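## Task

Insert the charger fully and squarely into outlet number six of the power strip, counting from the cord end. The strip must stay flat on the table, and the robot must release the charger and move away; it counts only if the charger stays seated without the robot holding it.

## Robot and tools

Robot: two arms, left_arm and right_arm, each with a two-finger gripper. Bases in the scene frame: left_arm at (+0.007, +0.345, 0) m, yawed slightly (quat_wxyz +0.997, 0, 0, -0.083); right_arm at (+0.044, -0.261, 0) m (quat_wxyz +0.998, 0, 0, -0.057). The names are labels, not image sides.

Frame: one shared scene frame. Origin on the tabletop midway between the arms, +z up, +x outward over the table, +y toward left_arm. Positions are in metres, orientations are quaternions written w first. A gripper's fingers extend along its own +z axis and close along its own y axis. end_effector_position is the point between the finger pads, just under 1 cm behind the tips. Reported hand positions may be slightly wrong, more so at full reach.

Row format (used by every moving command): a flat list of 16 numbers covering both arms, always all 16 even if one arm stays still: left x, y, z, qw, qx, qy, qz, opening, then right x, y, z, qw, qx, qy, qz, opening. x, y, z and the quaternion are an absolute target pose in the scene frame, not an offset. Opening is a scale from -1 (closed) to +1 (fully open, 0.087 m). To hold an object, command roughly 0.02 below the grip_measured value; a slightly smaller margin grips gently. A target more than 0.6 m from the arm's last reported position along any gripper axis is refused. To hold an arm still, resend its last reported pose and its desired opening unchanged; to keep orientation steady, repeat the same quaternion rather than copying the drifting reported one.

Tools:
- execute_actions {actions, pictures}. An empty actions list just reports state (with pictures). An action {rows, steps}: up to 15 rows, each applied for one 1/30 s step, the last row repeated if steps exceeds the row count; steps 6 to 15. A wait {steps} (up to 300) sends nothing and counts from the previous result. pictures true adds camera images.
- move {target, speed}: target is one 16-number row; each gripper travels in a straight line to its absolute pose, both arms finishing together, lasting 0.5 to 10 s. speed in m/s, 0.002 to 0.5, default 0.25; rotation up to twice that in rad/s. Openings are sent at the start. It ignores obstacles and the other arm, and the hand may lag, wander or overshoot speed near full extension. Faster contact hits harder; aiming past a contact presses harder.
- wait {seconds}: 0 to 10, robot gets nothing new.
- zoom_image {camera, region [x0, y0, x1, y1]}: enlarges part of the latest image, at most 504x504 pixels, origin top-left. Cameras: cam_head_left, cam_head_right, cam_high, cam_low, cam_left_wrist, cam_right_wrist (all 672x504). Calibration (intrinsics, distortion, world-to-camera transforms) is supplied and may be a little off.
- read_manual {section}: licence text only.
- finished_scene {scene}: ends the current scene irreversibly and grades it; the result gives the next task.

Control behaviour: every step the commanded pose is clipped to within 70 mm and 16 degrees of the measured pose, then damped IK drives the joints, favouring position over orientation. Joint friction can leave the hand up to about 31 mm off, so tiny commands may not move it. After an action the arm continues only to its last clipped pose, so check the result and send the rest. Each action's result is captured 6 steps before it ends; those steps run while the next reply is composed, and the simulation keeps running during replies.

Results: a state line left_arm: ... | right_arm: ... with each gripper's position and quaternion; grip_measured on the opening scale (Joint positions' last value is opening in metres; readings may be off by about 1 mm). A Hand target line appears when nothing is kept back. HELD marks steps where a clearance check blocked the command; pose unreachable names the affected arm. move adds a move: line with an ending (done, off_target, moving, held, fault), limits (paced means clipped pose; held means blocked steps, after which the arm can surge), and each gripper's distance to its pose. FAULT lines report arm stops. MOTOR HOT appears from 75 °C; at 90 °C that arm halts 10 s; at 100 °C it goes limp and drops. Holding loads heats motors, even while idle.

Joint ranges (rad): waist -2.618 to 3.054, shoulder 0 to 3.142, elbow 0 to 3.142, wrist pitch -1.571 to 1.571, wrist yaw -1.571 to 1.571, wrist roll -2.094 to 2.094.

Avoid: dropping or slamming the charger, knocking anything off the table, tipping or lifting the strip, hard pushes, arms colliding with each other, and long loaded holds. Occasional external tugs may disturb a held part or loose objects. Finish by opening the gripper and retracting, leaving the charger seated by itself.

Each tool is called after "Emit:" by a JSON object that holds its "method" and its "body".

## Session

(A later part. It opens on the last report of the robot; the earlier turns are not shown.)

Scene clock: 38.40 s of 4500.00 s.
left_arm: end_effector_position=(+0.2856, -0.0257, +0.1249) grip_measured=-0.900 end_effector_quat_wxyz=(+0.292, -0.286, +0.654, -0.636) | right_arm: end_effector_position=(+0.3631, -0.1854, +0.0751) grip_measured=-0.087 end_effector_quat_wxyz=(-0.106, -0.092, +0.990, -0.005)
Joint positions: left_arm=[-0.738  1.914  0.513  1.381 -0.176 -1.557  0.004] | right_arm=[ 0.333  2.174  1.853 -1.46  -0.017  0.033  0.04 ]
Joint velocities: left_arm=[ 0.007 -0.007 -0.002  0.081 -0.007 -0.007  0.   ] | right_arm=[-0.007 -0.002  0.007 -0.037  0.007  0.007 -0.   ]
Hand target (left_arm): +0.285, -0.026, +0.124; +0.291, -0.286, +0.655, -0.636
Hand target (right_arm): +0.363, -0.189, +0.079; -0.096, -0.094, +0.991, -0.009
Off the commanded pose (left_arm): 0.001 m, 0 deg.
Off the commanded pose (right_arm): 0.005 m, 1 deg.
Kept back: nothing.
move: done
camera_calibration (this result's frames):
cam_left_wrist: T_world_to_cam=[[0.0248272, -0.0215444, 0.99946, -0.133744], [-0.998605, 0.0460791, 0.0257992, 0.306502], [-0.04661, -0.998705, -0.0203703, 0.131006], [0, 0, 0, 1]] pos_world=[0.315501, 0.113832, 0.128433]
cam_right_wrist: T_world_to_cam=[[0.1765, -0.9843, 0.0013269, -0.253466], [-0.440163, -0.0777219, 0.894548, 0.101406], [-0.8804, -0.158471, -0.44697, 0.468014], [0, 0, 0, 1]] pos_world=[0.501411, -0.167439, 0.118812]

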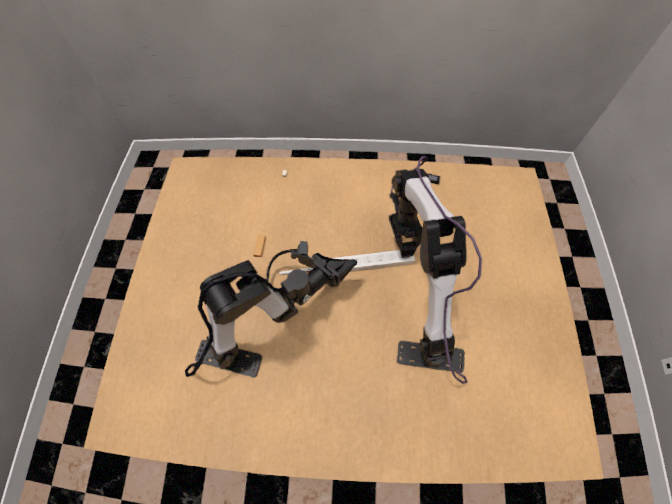

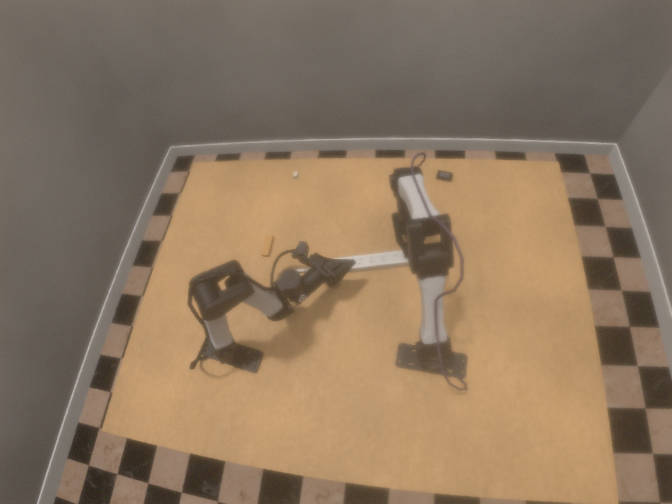

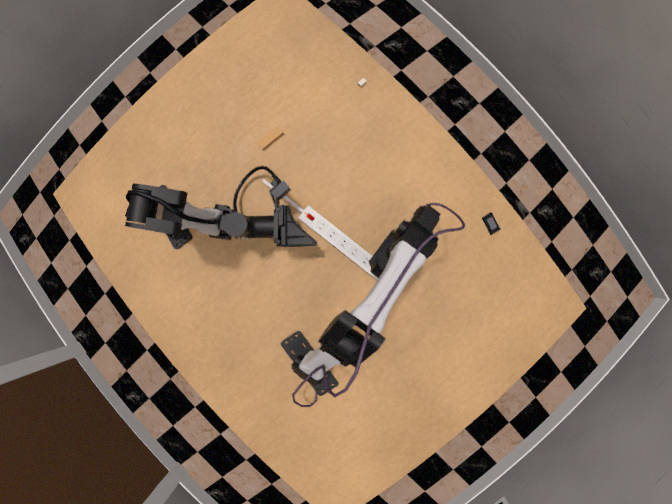

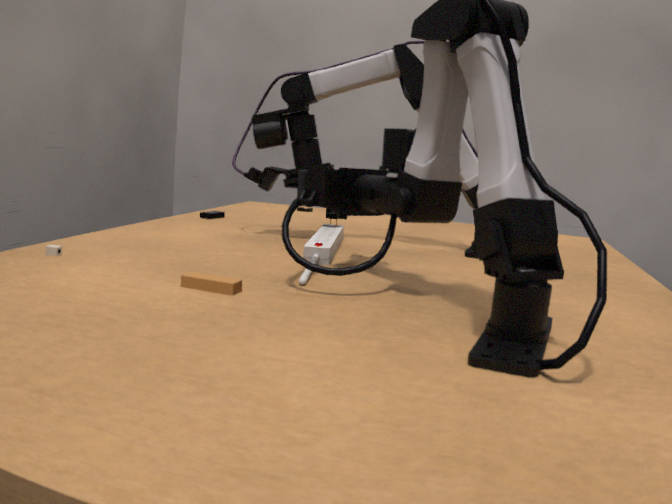

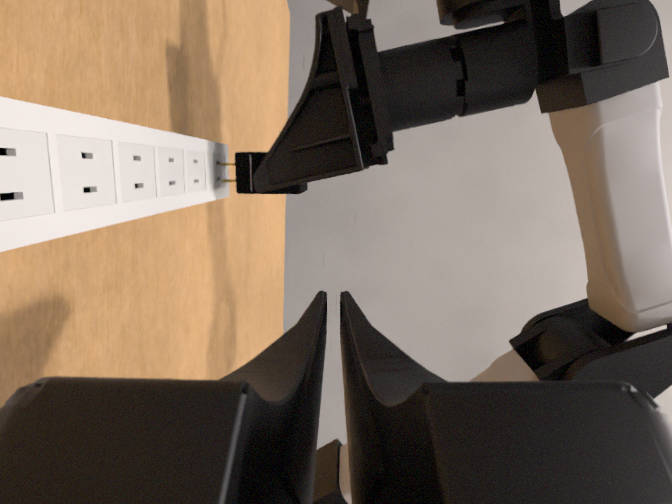

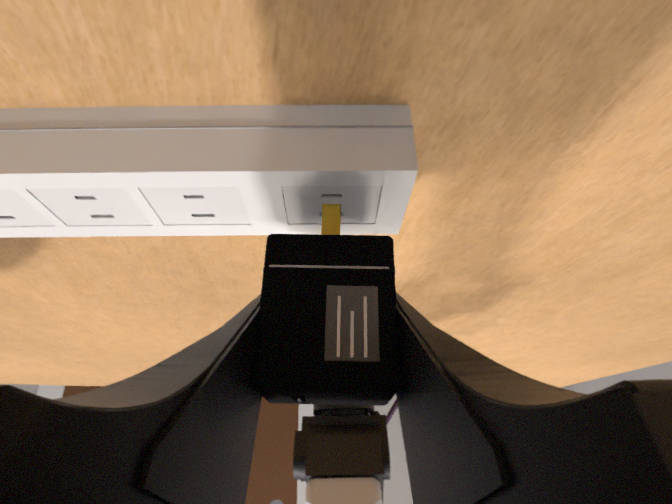

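Emit:
{"method": "move", "body": {"target": [0.2853, -0.0259, 0.1244, 0.291, -0.286, 0.655, -0.636, -0.9, 0.3640, -0.1884, 0.0788, -0.09395, -0.09369, 0.99112, -0.00888, -0.12], "speed": 0.02}}

Emit:
{"method": "zoom_image", "body": {"camera": "cam_left_wrist", "region": [208, 150, 248, 190]}}

Emit:
{"method": "zoom_image", "body": {"camera": "cam_right_wrist", "region": [310, 185, 354, 225]}}

Scene clock: 40.20 s of 4500.00 s.
left_arm: end_effector_position=(+0.2856, -0.0257, +0.1249) grip_measured=-0.900 end_effector_quat_wxyz=(+0.292, -0.286, +0.654, -0.636) | right_arm: end_effector_position=(+0.3646, -0.1851, +0.0745) grip_measured=-0.087 end_effector_quat_wxyz=(-0.102, -0.092, +0.990, -0.004)
Joint positions: left_arm=[-0.738  1.914  0.513  1.381 -0.176 -1.557  0.004] | right_arm=[ 0.333  2.174  1.853 -1.454 -0.017  0.033  0.04 ]
Joint velocities: left_arm=[-0.002  0.012 -0.007 -0.037 -0.037  0.007  0.001] | right_arm=[-0.012  0.002  0.017  0.022  0.022  0.037  0.   ]
Hand target (left_arm): +0.285, -0.026, +0.124; +0.291, -0.286, +0.655, -0.636
Hand target (right_arm): +0.364, -0.188, +0.079; -0.094, -0.094, +0.991, -0.009
Off the commanded pose (left_arm): 0.001 m, 0 deg.
Off the commanded pose (right_arm): 0.005 m, 1 deg.
Kept back: nothing.
move: done
camera_calibration (this result's frames):
cam_left_wrist: T_world_to_cam=[[0.0248272, -0.0215444, 0.99946, -0.133744], [-0.998605, 0.0460791, 0.0257992, 0.306502], [-0.04661, -0.998705, -0.0203703, 0.131006], [0, 0, 0, 1]] pos_world=[0.315501, 0.113832, 0.128433]
cam_right_wrist: T_world_to_cam=[[0.176492, -0.984302, 0.00105014, -0.253377], [-0.445815, -0.0789865, 0.891633, 0.104667], [-0.877553, -0.157834, -0.452757, 0.468623], [0, 0, 0, 1]] pos_world=[0.502623, -0.167168, 0.119114]

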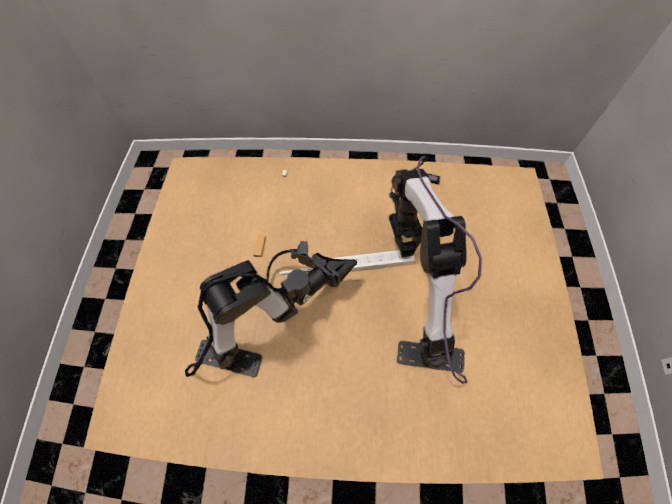

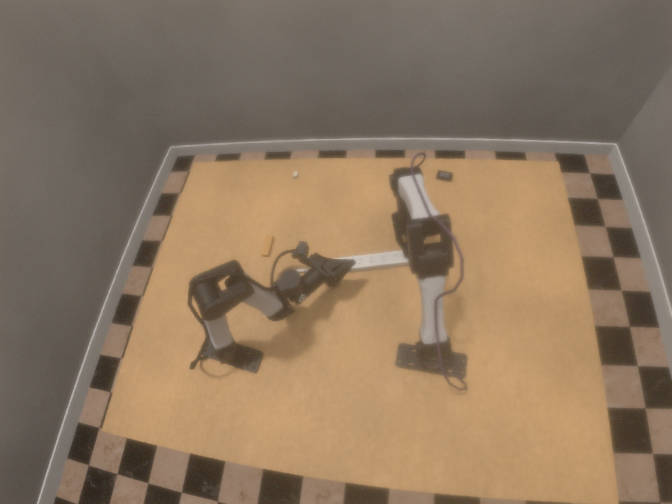

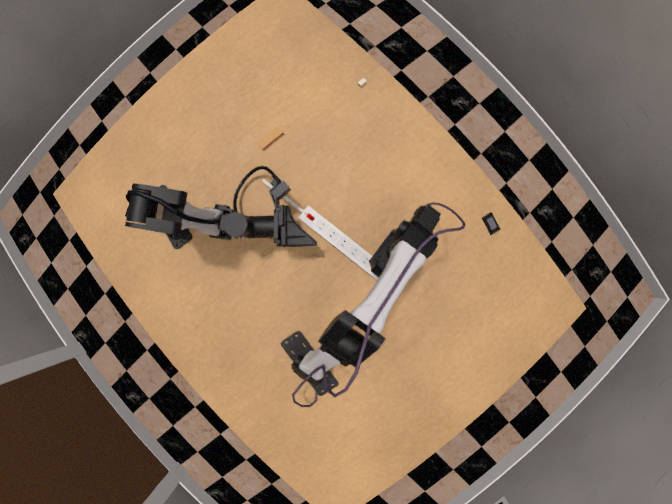

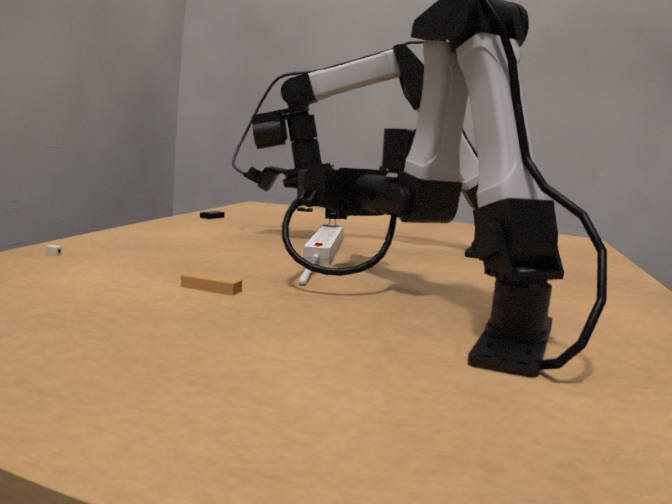

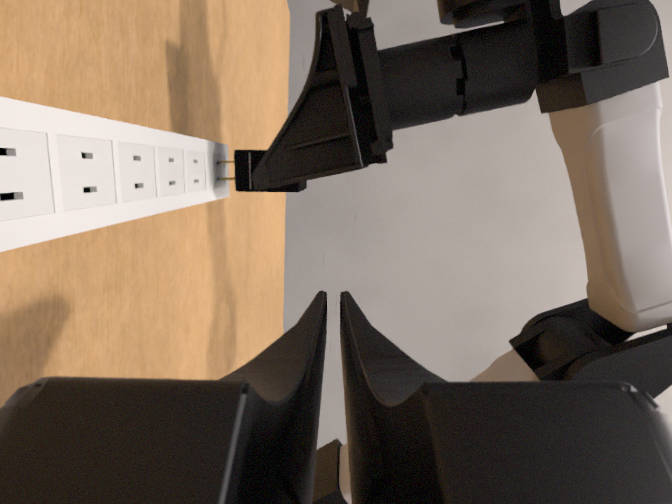

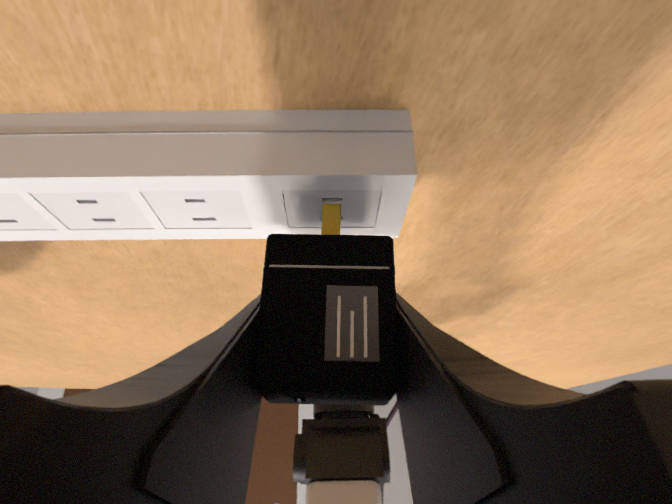

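Region (208, 150, 248, 190) of cam_left_wrist's 672x504 image, scaled by 12.600, with more detail than that image has.

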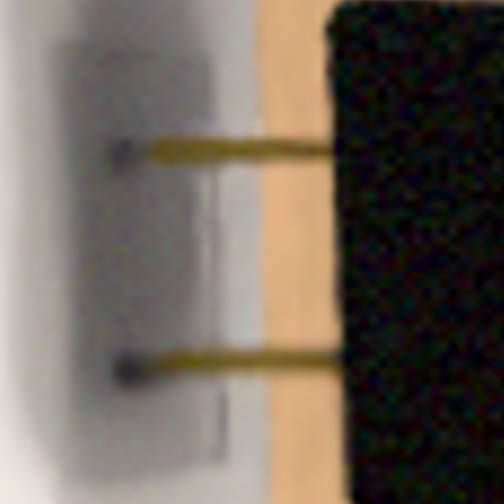

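Region (310, 185, 354, 225) of cam_right_wrist's 672x504 image, scaled by 11.455, with more detail than that image has; it fills the top 458 rows of this view, and the rest is white.

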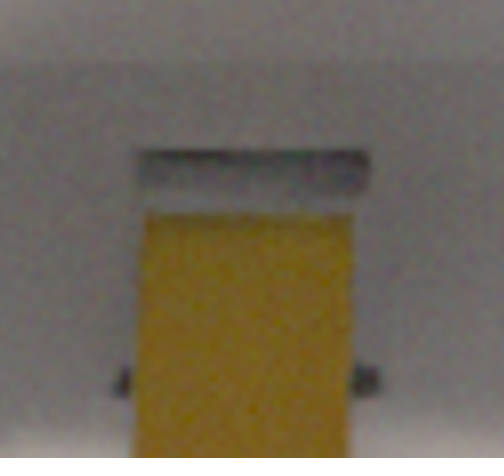

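Emit:
{"method": "execute_actions", "body": {"actions": [{"rows": [[0.2853, -0.0259, 0.1244, 0.291, -0.286, 0.655, -0.636, -0.9, 0.36397, -0.18841, 0.07847, -0.09395, -0.09369, 0.99112, -0.00888, -0.12], [0.2853, -0.0259, 0.1244, 0.291, -0.286, 0.655, -0.636, -0.9, 0.36394, -0.18841, 0.07813, -0.09395, -0.09369, 0.99112, -0.00888, -0.12], [0.2853, -0.0259, 0.1244, 0.291, -0.286, 0.655, -0.636, -0.9, 0.36391, -0.18842, 0.0778, -0.09395, -0.09369, 0.99112, -0.00888, -0.12], [0.2853, -0.0259, 0.1244, 0.291, -0.286, 0.655, -0.636, -0.9, 0.36388, -0.18843, 0.07747, -0.09395, -0.09369, 0.99112, -0.00888, -0.12], [0.2853, -0.0259, 0.1244, 0.291, -0.286, 0.655, -0.636, -0.9, 0.36385, -0.18843, 0.07713, -0.09395, -0.09369, 0.99112, -0.00888, -0.12], [0.2853, -0.0259, 0.1244, 0.291, -0.286, 0.655, -0.636, -0.9, 0.36383, -0.18844, 0.0768, -0.09395, -0.09369, 0.99112, -0.00888, -0.12], [0.2853, -0.0259, 0.1244, 0.291, -0.286, 0.655, -0.636, -0.9, 0.3638, -0.18845, 0.07647, -0.09395, -0.09369, 0.99112, -0.00888, -0.12], [0.2853, -0.0259, 0.1244, 0.291, -0.286, 0.655, -0.636, -0.9, 0.36377, -0.18845, 0.07613, -0.09395, -0.09369, 0.99112, -0.00888, -0.12], [0.2853, -0.0259, 0.1244, 0.291, -0.286, 0.655, -0.636, -0.9, 0.36374, -0.18846, 0.0758, -0.09395, -0.09369, 0.99112, -0.00888, -0.12], [0.2853, -0.0259, 0.1244, 0.291, -0.286, 0.655, -0.636, -0.9, 0.36371, -0.18847, 0.07547, -0.09395, -0.09369, 0.99112, -0.00888, -0.12], [0.2853, -0.0259, 0.1244, 0.291, -0.286, 0.655, -0.636, -0.9, 0.36368, -0.18847, 0.07513, -0.09395, -0.09369, 0.99112, -0.00888, -0.12], [0.2853, -0.0259, 0.1244, 0.291, -0.286, 0.655, -0.636, -0.9, 0.36365, -0.18848, 0.0748, -0.09395, -0.09369, 0.99112, -0.00888, -0.12], [0.2853, -0.0259, 0.1244, 0.291, -0.286, 0.655, -0.636, -0.9, 0.36363, -0.18849, 0.07447, -0.09395, -0.09369, 0.99112, -0.00888, -0.12], [0.2853, -0.0259, 0.1244, 0.291, -0.286, 0.655, -0.636, -0.9, 0.3636, -0.18849, 0.07413, -0.09395, -0.09369, 0.99112, -0.00888, -0.12], [0.2853, -0.0259, 0.1244, 0.291, -0.286, 0.655, -0.636, -0.9, 0.36357, -0.1885, 0.0738, -0.09395, -0.09369, 0.99112, -0.00888, -0.12]], "steps": 15}]}}

Emit:
{"method": "wait", "body": {"seconds": 0.4}}

Emit:
{"method": "zoom_image", "body": {"camera": "cam_left_wrist", "region": [208, 150, 248, 190]}}

Emit:
{"method": "zoom_image", "body": {"camera": "cam_right_wrist", "region": [300, 190, 364, 240]}}

Scene clock: 42.87 s of 4500.00 s.
left_arm: end_effector_position=(+0.2856, -0.0257, +0.1249) grip_measured=-0.900 end_effector_quat_wxyz=(+0.292, -0.286, +0.654, -0.636) | right_arm: end_effector_position=(+0.3647, -0.1851, +0.0726) grip_measured=-0.087 end_effector_quat_wxyz=(-0.102, -0.092, +0.991, -0.004)
Joint positions: left_arm=[-0.738  1.914  0.513  1.381 -0.176 -1.557  0.004] | right_arm=[ 0.333  2.174  1.845 -1.445 -0.017  0.033  0.04 ]
Joint velocities: left_arm=[-0.007 -0.002 -0.022  0.066 -0.051  0.051 -0.001] | right_arm=[-0.002  0.002 -0.1    0.081 -0.066  0.007  0.   ]
Steps of this call (steps 1 to 71: nothing new was sent; steps 72 to 80: the first 9 steps of this action). Readings (end_effector_position):
72: left_arm (+0.2856, -0.0257, +0.1249) | right_arm (+0.3647, -0.1851, +0.0745)
73: left_arm (+0.2856, -0.0257, +0.1249) | right_arm (+0.3648, -0.1850, +0.0745)
75: left_arm (+0.2856, -0.0257, +0.1249) | right_arm (+0.3650, -0.1850, +0.0744)
79: left_arm (+0.2856, -0.0257, +0.1249) | right_arm (+0.3651, -0.1850, +0.0732)
80: the state above

Scene clock: 43.47 s of 4500.00 s.
left_arm: end_effector_position=(+0.2856, -0.0257, +0.1249) grip_measured=-0.900 end_effector_quat_wxyz=(+0.292, -0.286, +0.654, -0.636) | right_arm: end_effector_position=(+0.3642, -0.1852, +0.0697) grip_measured=-0.087 end_effector_quat_wxyz=(-0.102, -0.092, +0.990, -0.004)
Joint positions: left_arm=[-0.738  1.914  0.513  1.381 -0.176 -1.557  0.004] | right_arm=[ 0.333  2.174  1.833 -1.434 -0.017  0.033  0.04 ]
Joint velocities: left_arm=[ 0.007  0.007 -0.007 -0.037 -0.066 -0.037 -0.001] | right_arm=[-0.002 -0.002 -0.002 -0.125  0.007  0.022  0.001]
Hand target (left_arm): +0.285, -0.026, +0.124; +0.291, -0.286, +0.655, -0.636
Hand target (right_arm): +0.364, -0.188, +0.074; -0.094, -0.094, +0.991, -0.009
Off the commanded pose (left_arm): 0.001 m, 0 deg.
Off the commanded pose (right_arm): 0.005 m, 1 deg.
Kept back: nothing.
Steps of this call (steps 1 to 6: the last 6 steps of your previous action; steps 7 to 18: nothing new was sent). Readings (end_effector_position):
1: left_arm (+0.2856, -0.0257, +0.1249) | right_arm (+0.3641, -0.1852, +0.0721)
2: left_arm (+0.2856, -0.0257, +0.1249) | right_arm (+0.3637, -0.1853, +0.0716)
4: left_arm (+0.2856, -0.0257, +0.1249) | right_arm (+0.3637, -0.1853, +0.0710)
8: left_arm (+0.2856, -0.0257, +0.1249) | right_arm (+0.3637, -0.1853, +0.0699)
18: the state above
camera_calibration (this result's frames):
cam_left_wrist: T_world_to_cam=[[0.0248272, -0.0215444, 0.99946, -0.133744], [-0.998605, 0.0460791, 0.0257992, 0.306502], [-0.04661, -0.998705, -0.0203703, 0.131006], [0, 0, 0, 1]] pos_world=[0.315501, 0.113832, 0.128433]
cam_right_wrist: T_world_to_cam=[[0.176492, -0.984302, 0.00105014, -0.253391], [-0.445815, -0.0789865, 0.891633, 0.108822], [-0.877553, -0.157834, -0.452757, 0.466012], [0, 0, 0, 1]] pos_world=[0.502186, -0.167265, 0.114227]

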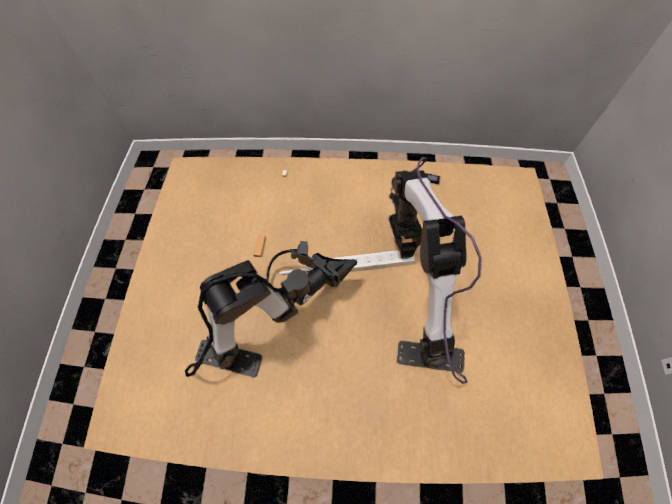

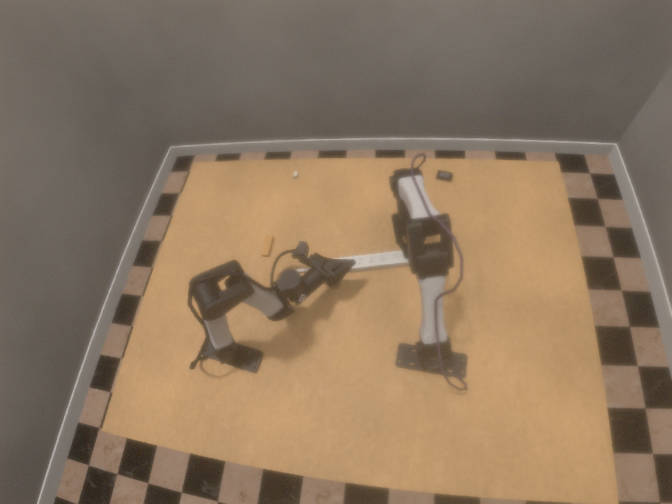

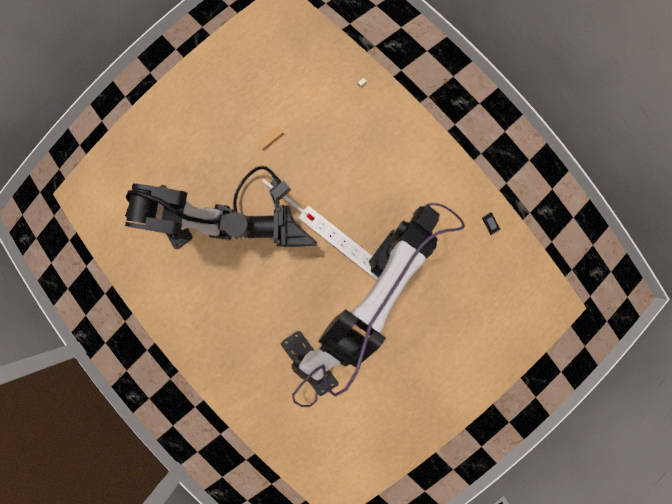

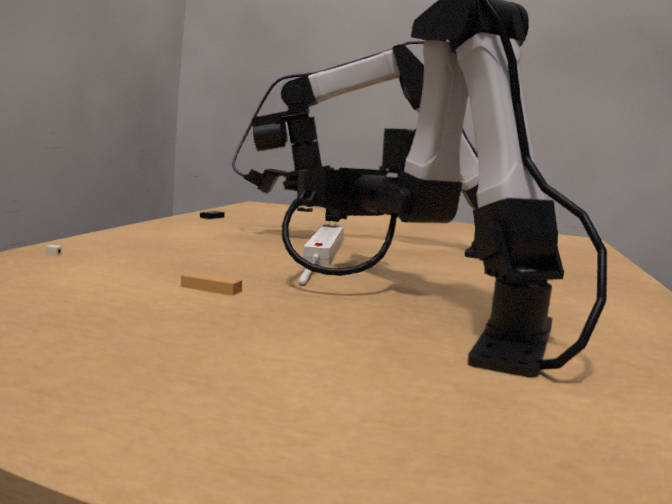

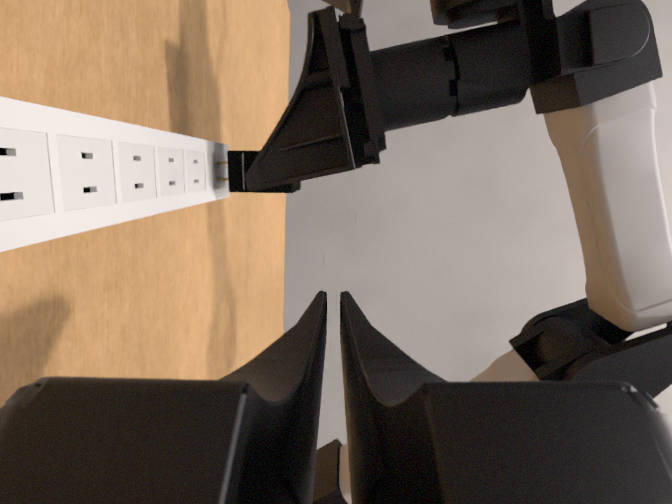

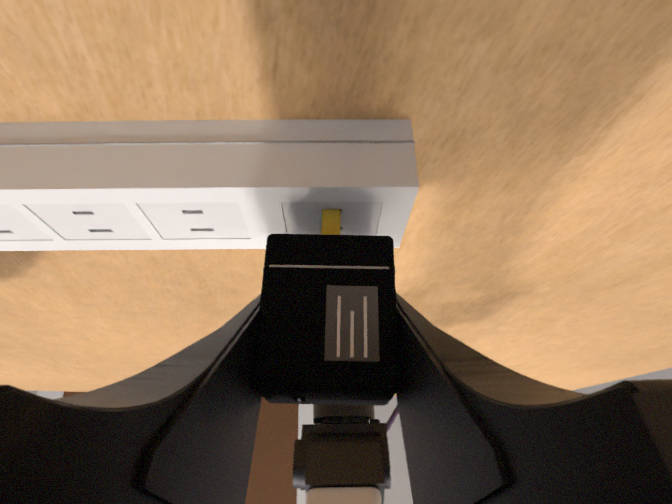

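Region (208, 150, 248, 190) of cam_left_wrist's 672x504 image, scaled by 12.600, with more detail than that image has.

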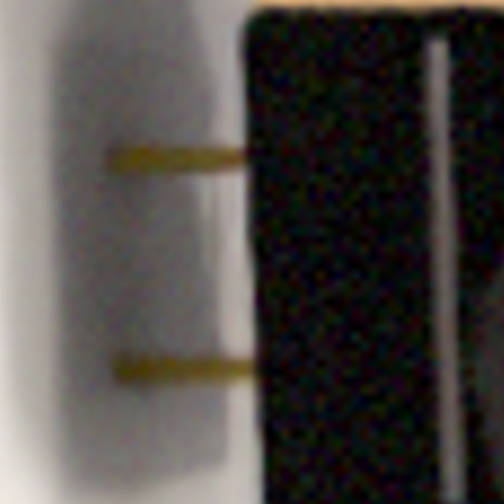

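Region (300, 190, 364, 240) of cam_right_wrist's 672x504 image, scaled by 7.875, with more detail than that image has; it fills the top 394 rows of this view, and the rest is white.

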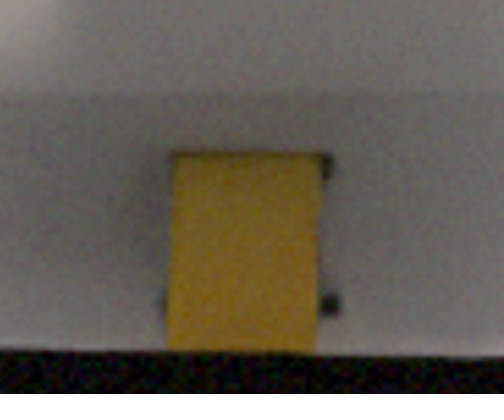

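Emit:
{"method": "execute_actions", "body": {"actions": [{"rows": [[0.2853, -0.0259, 0.1244, 0.291, -0.286, 0.655, -0.636, -0.9, 0.36357, -0.1885, 0.07333, -0.09384, -0.09369, 0.99113, -0.00887, -0.12], [0.2853, -0.0259, 0.1244, 0.291, -0.286, 0.655, -0.636, -0.9, 0.36357, -0.1885, 0.07287, -0.09373, -0.09369, 0.99114, -0.00886, -0.12], [0.2853, -0.0259, 0.1244, 0.291, -0.286, 0.655, -0.636, -0.9, 0.36357, -0.1885, 0.0724, -0.09362, -0.09369, 0.99115, -0.00885, -0.12], [0.2853, -0.0259, 0.1244, 0.291, -0.286, 0.655, -0.636, -0.9, 0.36357, -0.1885, 0.07193, -0.09351, -0.09369, 0.99116, -0.00884, -0.12], [0.2853, -0.0259, 0.1244, 0.291, -0.286, 0.655, -0.636, -0.9, 0.36357, -0.1885, 0.07147, -0.0934, -0.09369, 0.99117, -0.00883, -0.12], [0.2853, -0.0259, 0.1244, 0.291, -0.286, 0.655, -0.636, -0.9, 0.36357, -0.1885, 0.071, -0.09329, -0.09369, 0.99118, -0.00882, -0.12], [0.2853, -0.0259, 0.1244, 0.291, -0.286, 0.655, -0.636, -0.9, 0.36357, -0.1885, 0.07053, -0.09318, -0.09369, 0.99119, -0.00881, -0.12], [0.2853, -0.0259, 0.1244, 0.291, -0.286, 0.655, -0.636, -0.9, 0.36357, -0.1885, 0.07007, -0.09308, -0.0937, 0.9912, -0.0088, -0.12], [0.2853, -0.0259, 0.1244, 0.291, -0.286, 0.655, -0.636, -0.9, 0.36357, -0.1885, 0.0696, -0.09297, -0.0937, 0.99121, -0.00879, -0.12], [0.2853, -0.0259, 0.1244, 0.291, -0.286, 0.655, -0.636, -0.9, 0.36357, -0.1885, 0.06913, -0.09286, -0.0937, 0.99122, -0.00878, -0.12], [0.2853, -0.0259, 0.1244, 0.291, -0.286, 0.655, -0.636, -0.9, 0.36357, -0.1885, 0.06867, -0.09275, -0.0937, 0.99123, -0.00877, -0.12], [0.2853, -0.0259, 0.1244, 0.291, -0.286, 0.655, -0.636, -0.9, 0.36357, -0.1885, 0.0682, -0.09264, -0.0937, 0.99124, -0.00876, -0.12], [0.2853, -0.0259, 0.1244, 0.291, -0.286, 0.655, -0.636, -0.9, 0.36357, -0.1885, 0.06773, -0.09253, -0.0937, 0.99125, -0.00875, -0.12], [0.2853, -0.0259, 0.1244, 0.291, -0.286, 0.655, -0.636, -0.9, 0.36357, -0.1885, 0.06727, -0.09242, -0.0937, 0.99126, -0.00874, -0.12], [0.2853, -0.0259, 0.1244, 0.291, -0.286, 0.655, -0.636, -0.9, 0.36357, -0.1885, 0.0668, -0.09231, -0.0937, 0.99127, -0.00873, -0.12]], "steps": 15}]}}

Emit:
{"method": "execute_actions", "body": {"actions": [{"rows": [[0.2853, -0.0259, 0.1244, 0.291, -0.286, 0.655, -0.636, -0.9, 0.36357, -0.1885, 0.06633, -0.0922, -0.0937, 0.99128, -0.00872, -0.12], [0.2853, -0.0259, 0.1244, 0.291, -0.286, 0.655, -0.636, -0.9, 0.36357, -0.1885, 0.06587, -0.09209, -0.0937, 0.99129, -0.00871, -0.12], [0.2853, -0.0259, 0.1244, 0.291, -0.286, 0.655, -0.636, -0.9, 0.36357, -0.1885, 0.0654, -0.09198, -0.0937, 0.9913, -0.0087, -0.12], [0.2853, -0.0259, 0.1244, 0.291, -0.286, 0.655, -0.636, -0.9, 0.36357, -0.1885, 0.06493, -0.09187, -0.0937, 0.99131, -0.00869, -0.12], [0.2853, -0.0259, 0.1244, 0.291, -0.286, 0.655, -0.636, -0.9, 0.36357, -0.1885, 0.06447, -0.09176, -0.09371, 0.99132, -0.00868, -0.12], [0.2853, -0.0259, 0.1244, 0.291, -0.286, 0.655, -0.636, -0.9, 0.36357, -0.1885, 0.064, -0.09165, -0.09371, 0.99133, -0.00867, -0.12], [0.2853, -0.0259, 0.1244, 0.291, -0.286, 0.655, -0.636, -0.9, 0.36357, -0.1885, 0.06353, -0.09154, -0.09371, 0.99134, -0.00866, -0.12], [0.2853, -0.0259, 0.1244, 0.291, -0.286, 0.655, -0.636, -0.9, 0.36357, -0.1885, 0.06307, -0.09144, -0.09371, 0.99135, -0.00864, -0.12], [0.2853, -0.0259, 0.1244, 0.291, -0.286, 0.655, -0.636, -0.9, 0.36357, -0.1885, 0.0626, -0.09133, -0.09371, 0.99136, -0.00863, -0.12], [0.2853, -0.0259, 0.1244, 0.291, -0.286, 0.655, -0.636, -0.9, 0.36357, -0.1885, 0.06213, -0.09122, -0.09371, 0.99137, -0.00862, -0.12], [0.2853, -0.0259, 0.1244, 0.291, -0.286, 0.655, -0.636, -0.9, 0.36357, -0.1885, 0.06167, -0.09111, -0.09371, 0.99138, -0.00861, -0.12], [0.2853, -0.0259, 0.1244, 0.291, -0.286, 0.655, -0.636, -0.9, 0.36357, -0.1885, 0.0612, -0.091, -0.09372, 0.99139, -0.0086, -0.12], [0.2853, -0.0259, 0.1244, 0.291, -0.286, 0.655, -0.636, -0.9, 0.36357, -0.1885, 0.06073, -0.09089, -0.09372, 0.9914, -0.00859, -0.12], [0.2853, -0.0259, 0.1244, 0.291, -0.286, 0.655, -0.636, -0.9, 0.36357, -0.1885, 0.06027, -0.09078, -0.09372, 0.99141, -0.00858, -0.12], [0.2853, -0.0259, 0.1244, 0.291, -0.286, 0.655, -0.636, -0.9, 0.36357, -0.1885, 0.0598, -0.09067, -0.09372, 0.99142, -0.00857, -0.12]], "steps": 15}]}}

Emit:
{"method": "wait", "body": {"seconds": 0.4}}

Emit:
{"method": "zoom_image", "body": {"camera": "cam_left_wrist", "region": [190, 135, 300, 205]}}

Scene clock: 45.10 s of 4500.00 s.
left_arm: end_effector_position=(+0.2856, -0.0257, +0.1249) grip_measured=-0.900 end_effector_quat_wxyz=(+0.292, -0.286, +0.654, -0.636) | right_arm: end_effector_position=(+0.3636, -0.1854, +0.0667) grip_measured=-0.087 end_effector_quat_wxyz=(-0.103, -0.092, +0.990, -0.005)
Joint positions: left_arm=[-0.738  1.914  0.513  1.381 -0.176 -1.557  0.004] | right_arm=[ 0.333  2.174  1.82  -1.423 -0.017  0.033  0.04 ]
Joint velocities: left_arm=[ 0.007  0.007  0.007 -0.095  0.022  0.051  0.   ] | right_arm=[-0.002  0.012 -0.076  0.066 -0.007  0.007 -0.001]
Steps of this call (steps 1 to 40: nothing new was sent; steps 41 to 49: the first 9 steps of this action). Readings (end_effector_position):
41: left_arm (+0.2856, -0.0257, +0.1249) | right_arm (+0.3642, -0.1852, +0.0696)
42: left_arm (+0.2856, -0.0257, +0.1249) | right_arm (+0.3643, -0.1851, +0.0696)
44: left_arm (+0.2856, -0.0257, +0.1249) | right_arm (+0.3644, -0.1851, +0.0696)
48: left_arm (+0.2856, -0.0257, +0.1249) | right_arm (+0.3636, -0.1853, +0.0674)
49: the state above

Scene clock: 45.60 s of 4500.00 s.
left_arm: end_effector_position=(+0.2856, -0.0257, +0.1249) grip_measured=-0.900 end_effector_quat_wxyz=(+0.292, -0.286, +0.654, -0.636) | right_arm: end_effector_position=(+0.3637, -0.1853, +0.0622) grip_measured=-0.087 end_effector_quat_wxyz=(-0.099, -0.092, +0.991, -0.004)
Joint positions: left_arm=[-0.738  1.914  0.513  1.381 -0.176 -1.557  0.004] | right_arm=[ 0.333  2.169  1.798 -1.397 -0.017  0.033  0.04 ]
Joint velocities: left_arm=[-0.012  0.002  0.022 -0.007 -0.081  0.022  0.001] | right_arm=[-0.007 -0.017 -0.032  0.022  0.007 -0.037 -0.   ]
Off your previous action's commanded pose (left_arm): 0.001 m, 0 deg at its last step (step 6 of this call).
Off your previous action's commanded pose (right_arm): 0.004 m, 1 deg at its last step (step 6 of this call).
Steps of this call (steps 1 to 6: the last 6 steps of your previous action; steps 7 to 15: the first 9 steps of this action). Readings (end_effector_position):
7: left_arm (+0.2856, -0.0257, +0.1249) | right_arm (+0.3638, -0.1853, +0.0635)
8: left_arm (+0.2856, -0.0257, +0.1249) | right_arm (+0.3638, -0.1853, +0.0630)
10: left_arm (+0.2856, -0.0257, +0.1249) | right_arm (+0.3639, -0.1853, +0.0622)
14: left_arm (+0.2856, -0.0257, +0.1249) | right_arm (+0.3638, -0.1853, +0.0622)
15: the state above

Scene clock: 46.20 s of 4500.00 s.
left_arm: end_effector_position=(+0.2856, -0.0257, +0.1249) grip_measured=-0.900 end_effector_quat_wxyz=(+0.292, -0.286, +0.654, -0.636) | right_arm: end_effector_position=(+0.3636, -0.1854, +0.0619) grip_measured=-0.087 end_effector_quat_wxyz=(-0.097, -0.092, +0.991, -0.004)
Joint positions: left_arm=[-0.738  1.914  0.513  1.381 -0.176 -1.557  0.004] | right_arm=[ 0.333  2.163  1.789 -1.389 -0.017  0.033  0.04 ]
Joint velocities: left_arm=[ 0.007  0.002 -0.007 -0.037 -0.007 -0.066  0.   ] | right_arm=[-0.002 -0.007  0.002  0.022  0.007 -0.007  0.001]
Hand target (left_arm): +0.285, -0.026, +0.124; +0.291, -0.286, +0.655, -0.636
Hand target (right_arm): +0.364, -0.188, +0.060; -0.091, -0.094, +0.991, -0.009
Off the commanded pose (left_arm): 0.001 m, 0 deg.
Off the commanded pose (right_arm): 0.004 m, 1 deg.
Kept back: nothing.
Steps of this call (steps 1 to 6: the last 6 steps of your previous action; steps 7 to 18: nothing new was sent). Readings (end_effector_position):
1: left_arm (+0.2856, -0.0257, +0.1249) | right_arm (+0.3637, -0.1853, +0.0621)
2: left_arm (+0.2856, -0.0257, +0.1249) | right_arm (+0.3637, -0.1853, +0.0621)
4: left_arm (+0.2856, -0.0257, +0.1249) | right_arm (+0.3637, -0.1854, +0.0620)
8: left_arm (+0.2856, -0.0257, +0.1249) | right_arm (+0.3636, -0.1854, +0.0619)
18: the state above
camera_calibration (this result's frames):
cam_left_wrist: T_world_to_cam=[[0.0248272, -0.0215444, 0.99946, -0.133744], [-0.998605, 0.0460791, 0.0257992, 0.306502], [-0.04661, -0.998705, -0.0203703, 0.131006], [0, 0, 0, 1]] pos_world=[0.315501, 0.113832, 0.128433]
cam_right_wrist: T_world_to_cam=[[0.176555, -0.98429, 0.000919415, -0.253488], [-0.456141, -0.0809913, 0.886215, 0.119167], [-0.872218, -0.156885, -0.463274, 0.460865], [0, 0, 0, 1]] pos_world=[0.501086, -0.167552, 0.108132]

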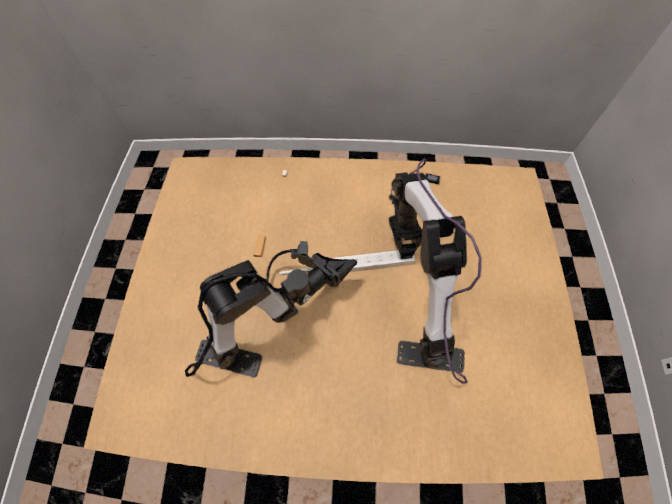

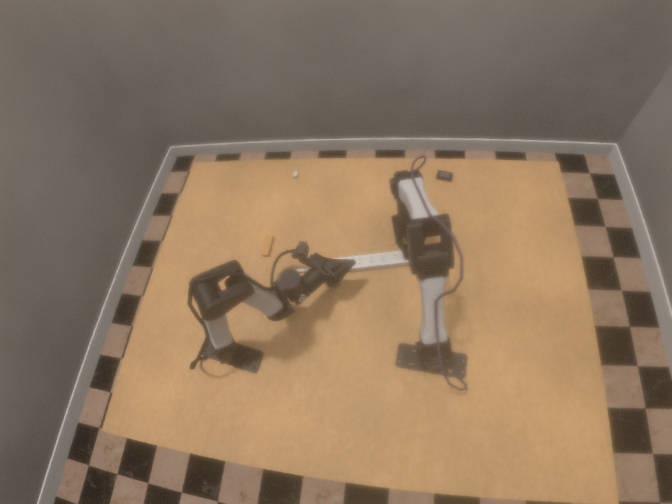

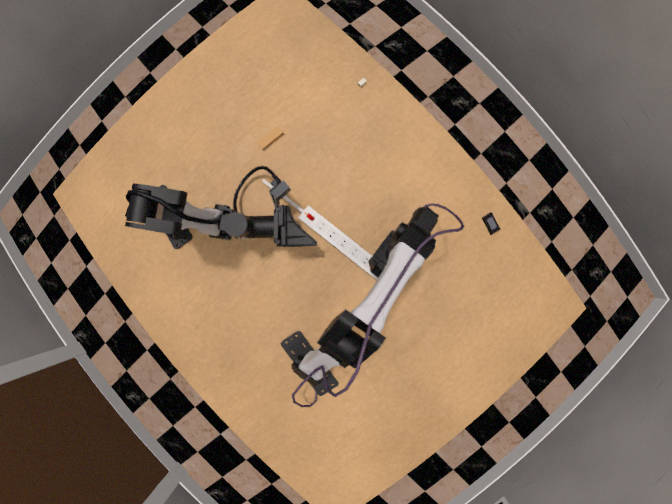

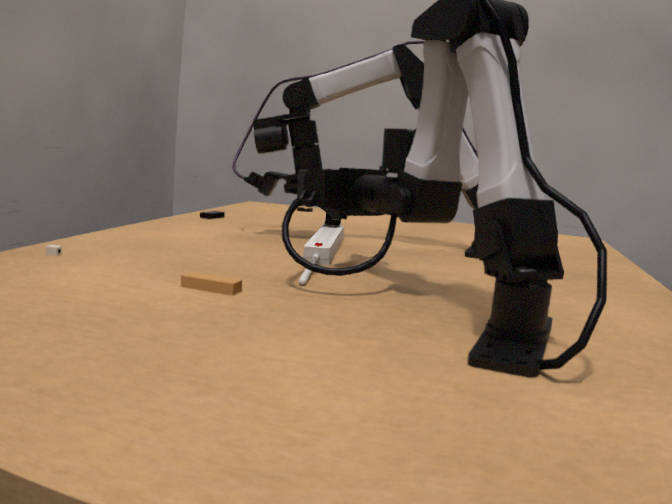

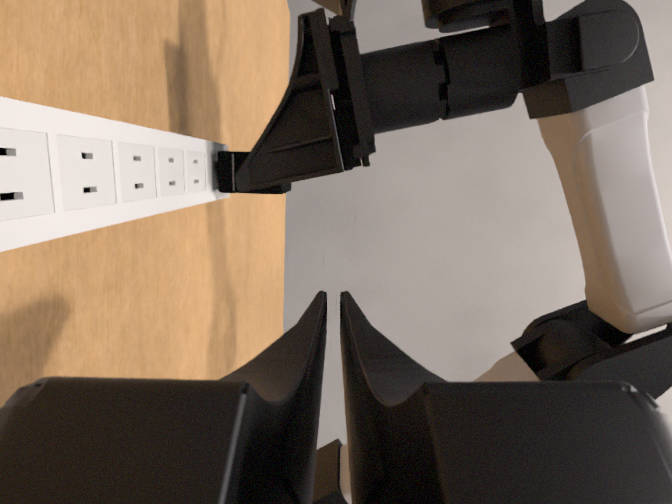

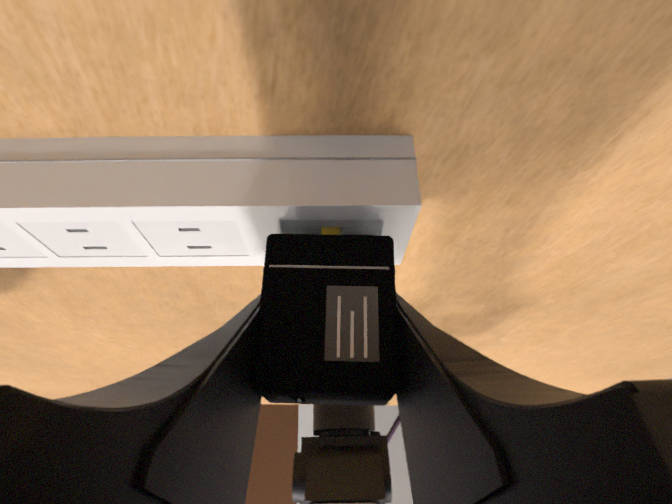

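Region (190, 135, 300, 205) of cam_left_wrist's 672x504 image, scaled by 4.582, with more detail than that image has; it fills the top 321 rows of this view, and the rest is white.

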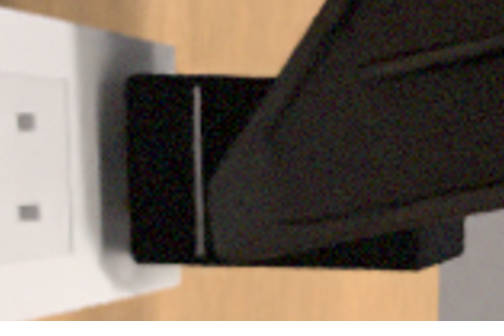

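Emit:
{"method": "execute_actions", "body": {"actions": [{"rows": [[0.2853, -0.0259, 0.1244, 0.291, -0.286, 0.655, -0.636, -0.9, 0.36341, -0.18854, 0.05901, -0.09145, -0.09371, 0.99134, -0.00864, -0.12], [0.2853, -0.0259, 0.1244, 0.291, -0.286, 0.655, -0.636, -0.9, 0.36324, -0.18857, 0.05823, -0.09222, -0.09371, 0.99127, -0.00872, -0.12], [0.2853, -0.0259, 0.1244, 0.291, -0.286, 0.655, -0.636, -0.9, 0.36308, -0.18861, 0.05744, -0.093, -0.0937, 0.99119, -0.00879, -0.12], [0.2853, -0.0259, 0.1244, 0.291, -0.286, 0.655, -0.636, -0.9, 0.36292, -0.18865, 0.05665, -0.09378, -0.09369, 0.99112, -0.00886, -0.12], [0.2853, -0.0259, 0.1244, 0.291, -0.286, 0.655, -0.636, -0.9, 0.36276, -0.18869, 0.05587, -0.09456, -0.09368, 0.99104, -0.00894, -0.12], [0.2853, -0.0259, 0.1244, 0.291, -0.286, 0.655, -0.636, -0.9, 0.36259, -0.18872, 0.05508, -0.09533, -0.09368, 0.99096, -0.00901, -0.12], [0.2853, -0.0259, 0.1244, 0.291, -0.286, 0.655, -0.636, -0.9, 0.36243, -0.18876, 0.05429, -0.09611, -0.09367, 0.99089, -0.00908, -0.12], [0.2853, -0.0259, 0.1244, 0.291, -0.286, 0.655, -0.636, -0.9, 0.36227, -0.1888, 0.05351, -0.09689, -0.09366, 0.99081, -0.00916, -0.12], [0.2853, -0.0259, 0.1244, 0.291, -0.286, 0.655, -0.636, -0.9, 0.36211, -0.18884, 0.05272, -0.09767, -0.09365, 0.99074, -0.00923, -0.12], [0.2853, -0.0259, 0.1244, 0.291, -0.286, 0.655, -0.636, -0.9, 0.36194, -0.18887, 0.05193, -0.09844, -0.09365, 0.99066, -0.0093, -0.12], [0.2853, -0.0259, 0.1244, 0.291, -0.286, 0.655, -0.636, -0.9, 0.36178, -0.18891, 0.05115, -0.09922, -0.09364, 0.99058, -0.00938, -0.12], [0.2853, -0.0259, 0.1244, 0.291, -0.286, 0.655, -0.636, -0.9, 0.36162, -0.18895, 0.05036, -0.1, -0.09363, 0.99051, -0.00945, -0.12], [0.2853, -0.0259, 0.1244, 0.291, -0.286, 0.655, -0.636, -0.9, 0.36146, -0.18899, 0.04957, -0.10078, -0.09362, 0.99043, -0.00952, -0.12], [0.2853, -0.0259, 0.1244, 0.291, -0.286, 0.655, -0.636, -0.9, 0.36129, -0.18902, 0.04879, -0.10155, -0.09362, 0.99036, -0.0096, -0.12], [0.2853, -0.0259, 0.1244, 0.291, -0.286, 0.655, -0.636, -0.9, 0.36113, -0.18906, 0.048, -0.10233, -0.09361, 0.99028, -0.00967, -0.12]], "steps": 15}]}}

Emit:
{"method": "execute_actions", "body": {"actions": [{"steps": 16}]}}

Scene clock: 48.57 s of 4500.00 s.
left_arm: end_effector_position=(+0.2856, -0.0257, +0.1249) grip_measured=-0.900 end_effector_quat_wxyz=(+0.292, -0.286, +0.654, -0.636) | right_arm: end_effector_position=(+0.3634, -0.1854, +0.0614) grip_measured=-0.087 end_effector_quat_wxyz=(-0.097, -0.092, +0.991, -0.004)
Joint positions: left_arm=[-0.738  1.914  0.513  1.381 -0.176 -1.557  0.004] | right_arm=[ 0.333  2.163  1.787 -1.387 -0.017  0.033  0.04 ]
Joint velocities: left_arm=[ 0.002 -0.007  0.012  0.022  0.051 -0.022 -0.001] | right_arm=[-0.012 -0.002  0.007 -0.066 -0.051  0.007  0.   ]
Steps of this call (steps 1 to 62: nothing new was sent; steps 63 to 71: the first 9 steps of this action). Readings (end_effector_position):
63: left_arm (+0.2856, -0.0257, +0.1249) | right_arm (+0.3636, -0.1854, +0.0619)
64: left_arm (+0.2856, -0.0257, +0.1249) | right_arm (+0.3636, -0.1854, +0.0619)
66: left_arm (+0.2856, -0.0257, +0.1249) | right_arm (+0.3637, -0.1854, +0.0619)
70: left_arm (+0.2856, -0.0257, +0.1249) | right_arm (+0.3634, -0.1854, +0.0614)
71: the state above

Scene clock: 49.10 s of 4500.00 s.
left_arm: end_effector_position=(+0.2856, -0.0257, +0.1249) grip_measured=-0.900 end_effector_quat_wxyz=(+0.292, -0.286, +0.654, -0.636) | right_arm: end_effector_position=(+0.3632, -0.1855, +0.0609) grip_measured=-0.087 end_effector_quat_wxyz=(-0.097, -0.092, +0.991, -0.004)
Joint positions: left_arm=[-0.738  1.914  0.513  1.381 -0.176 -1.557  0.004] | right_arm=[ 0.333  2.163  1.784 -1.386 -0.017  0.033  0.04 ]
Joint velocities: left_arm=[-0.002 -0.002  0.002 -0.007 -0.066  0.007  0.   ] | right_arm=[-0.002  0.002 -0.007  0.081 -0.007  0.022  0.   ]
Hand target (left_arm): +0.285, -0.026, +0.124; +0.291, -0.286, +0.655, -0.636
Hand target (right_arm): +0.361, -0.189, +0.048; -0.103, -0.093, +0.990, -0.010
Off the commanded pose (left_arm): 0.001 m, 0 deg.
Off the commanded pose (right_arm): 0.014 m, 1 deg.
Kept back: nothing.
Steps of this call (steps 1 to 6: the last 6 steps of your previous action; steps 7 to 16: nothing new was sent). Readings (end_effector_position):
1: left_arm (+0.2856, -0.0257, +0.1249) | right_arm (+0.3634, -0.1854, +0.0614)
2: left_arm (+0.2856, -0.0257, +0.1249) | right_arm (+0.3634, -0.1854, +0.0614)
4: left_arm (+0.2856, -0.0257, +0.1249) | right_arm (+0.3634, -0.1854, +0.0614)
8: left_arm (+0.2856, -0.0257, +0.1249) | right_arm (+0.3632, -0.1855, +0.0609)
16: the state above


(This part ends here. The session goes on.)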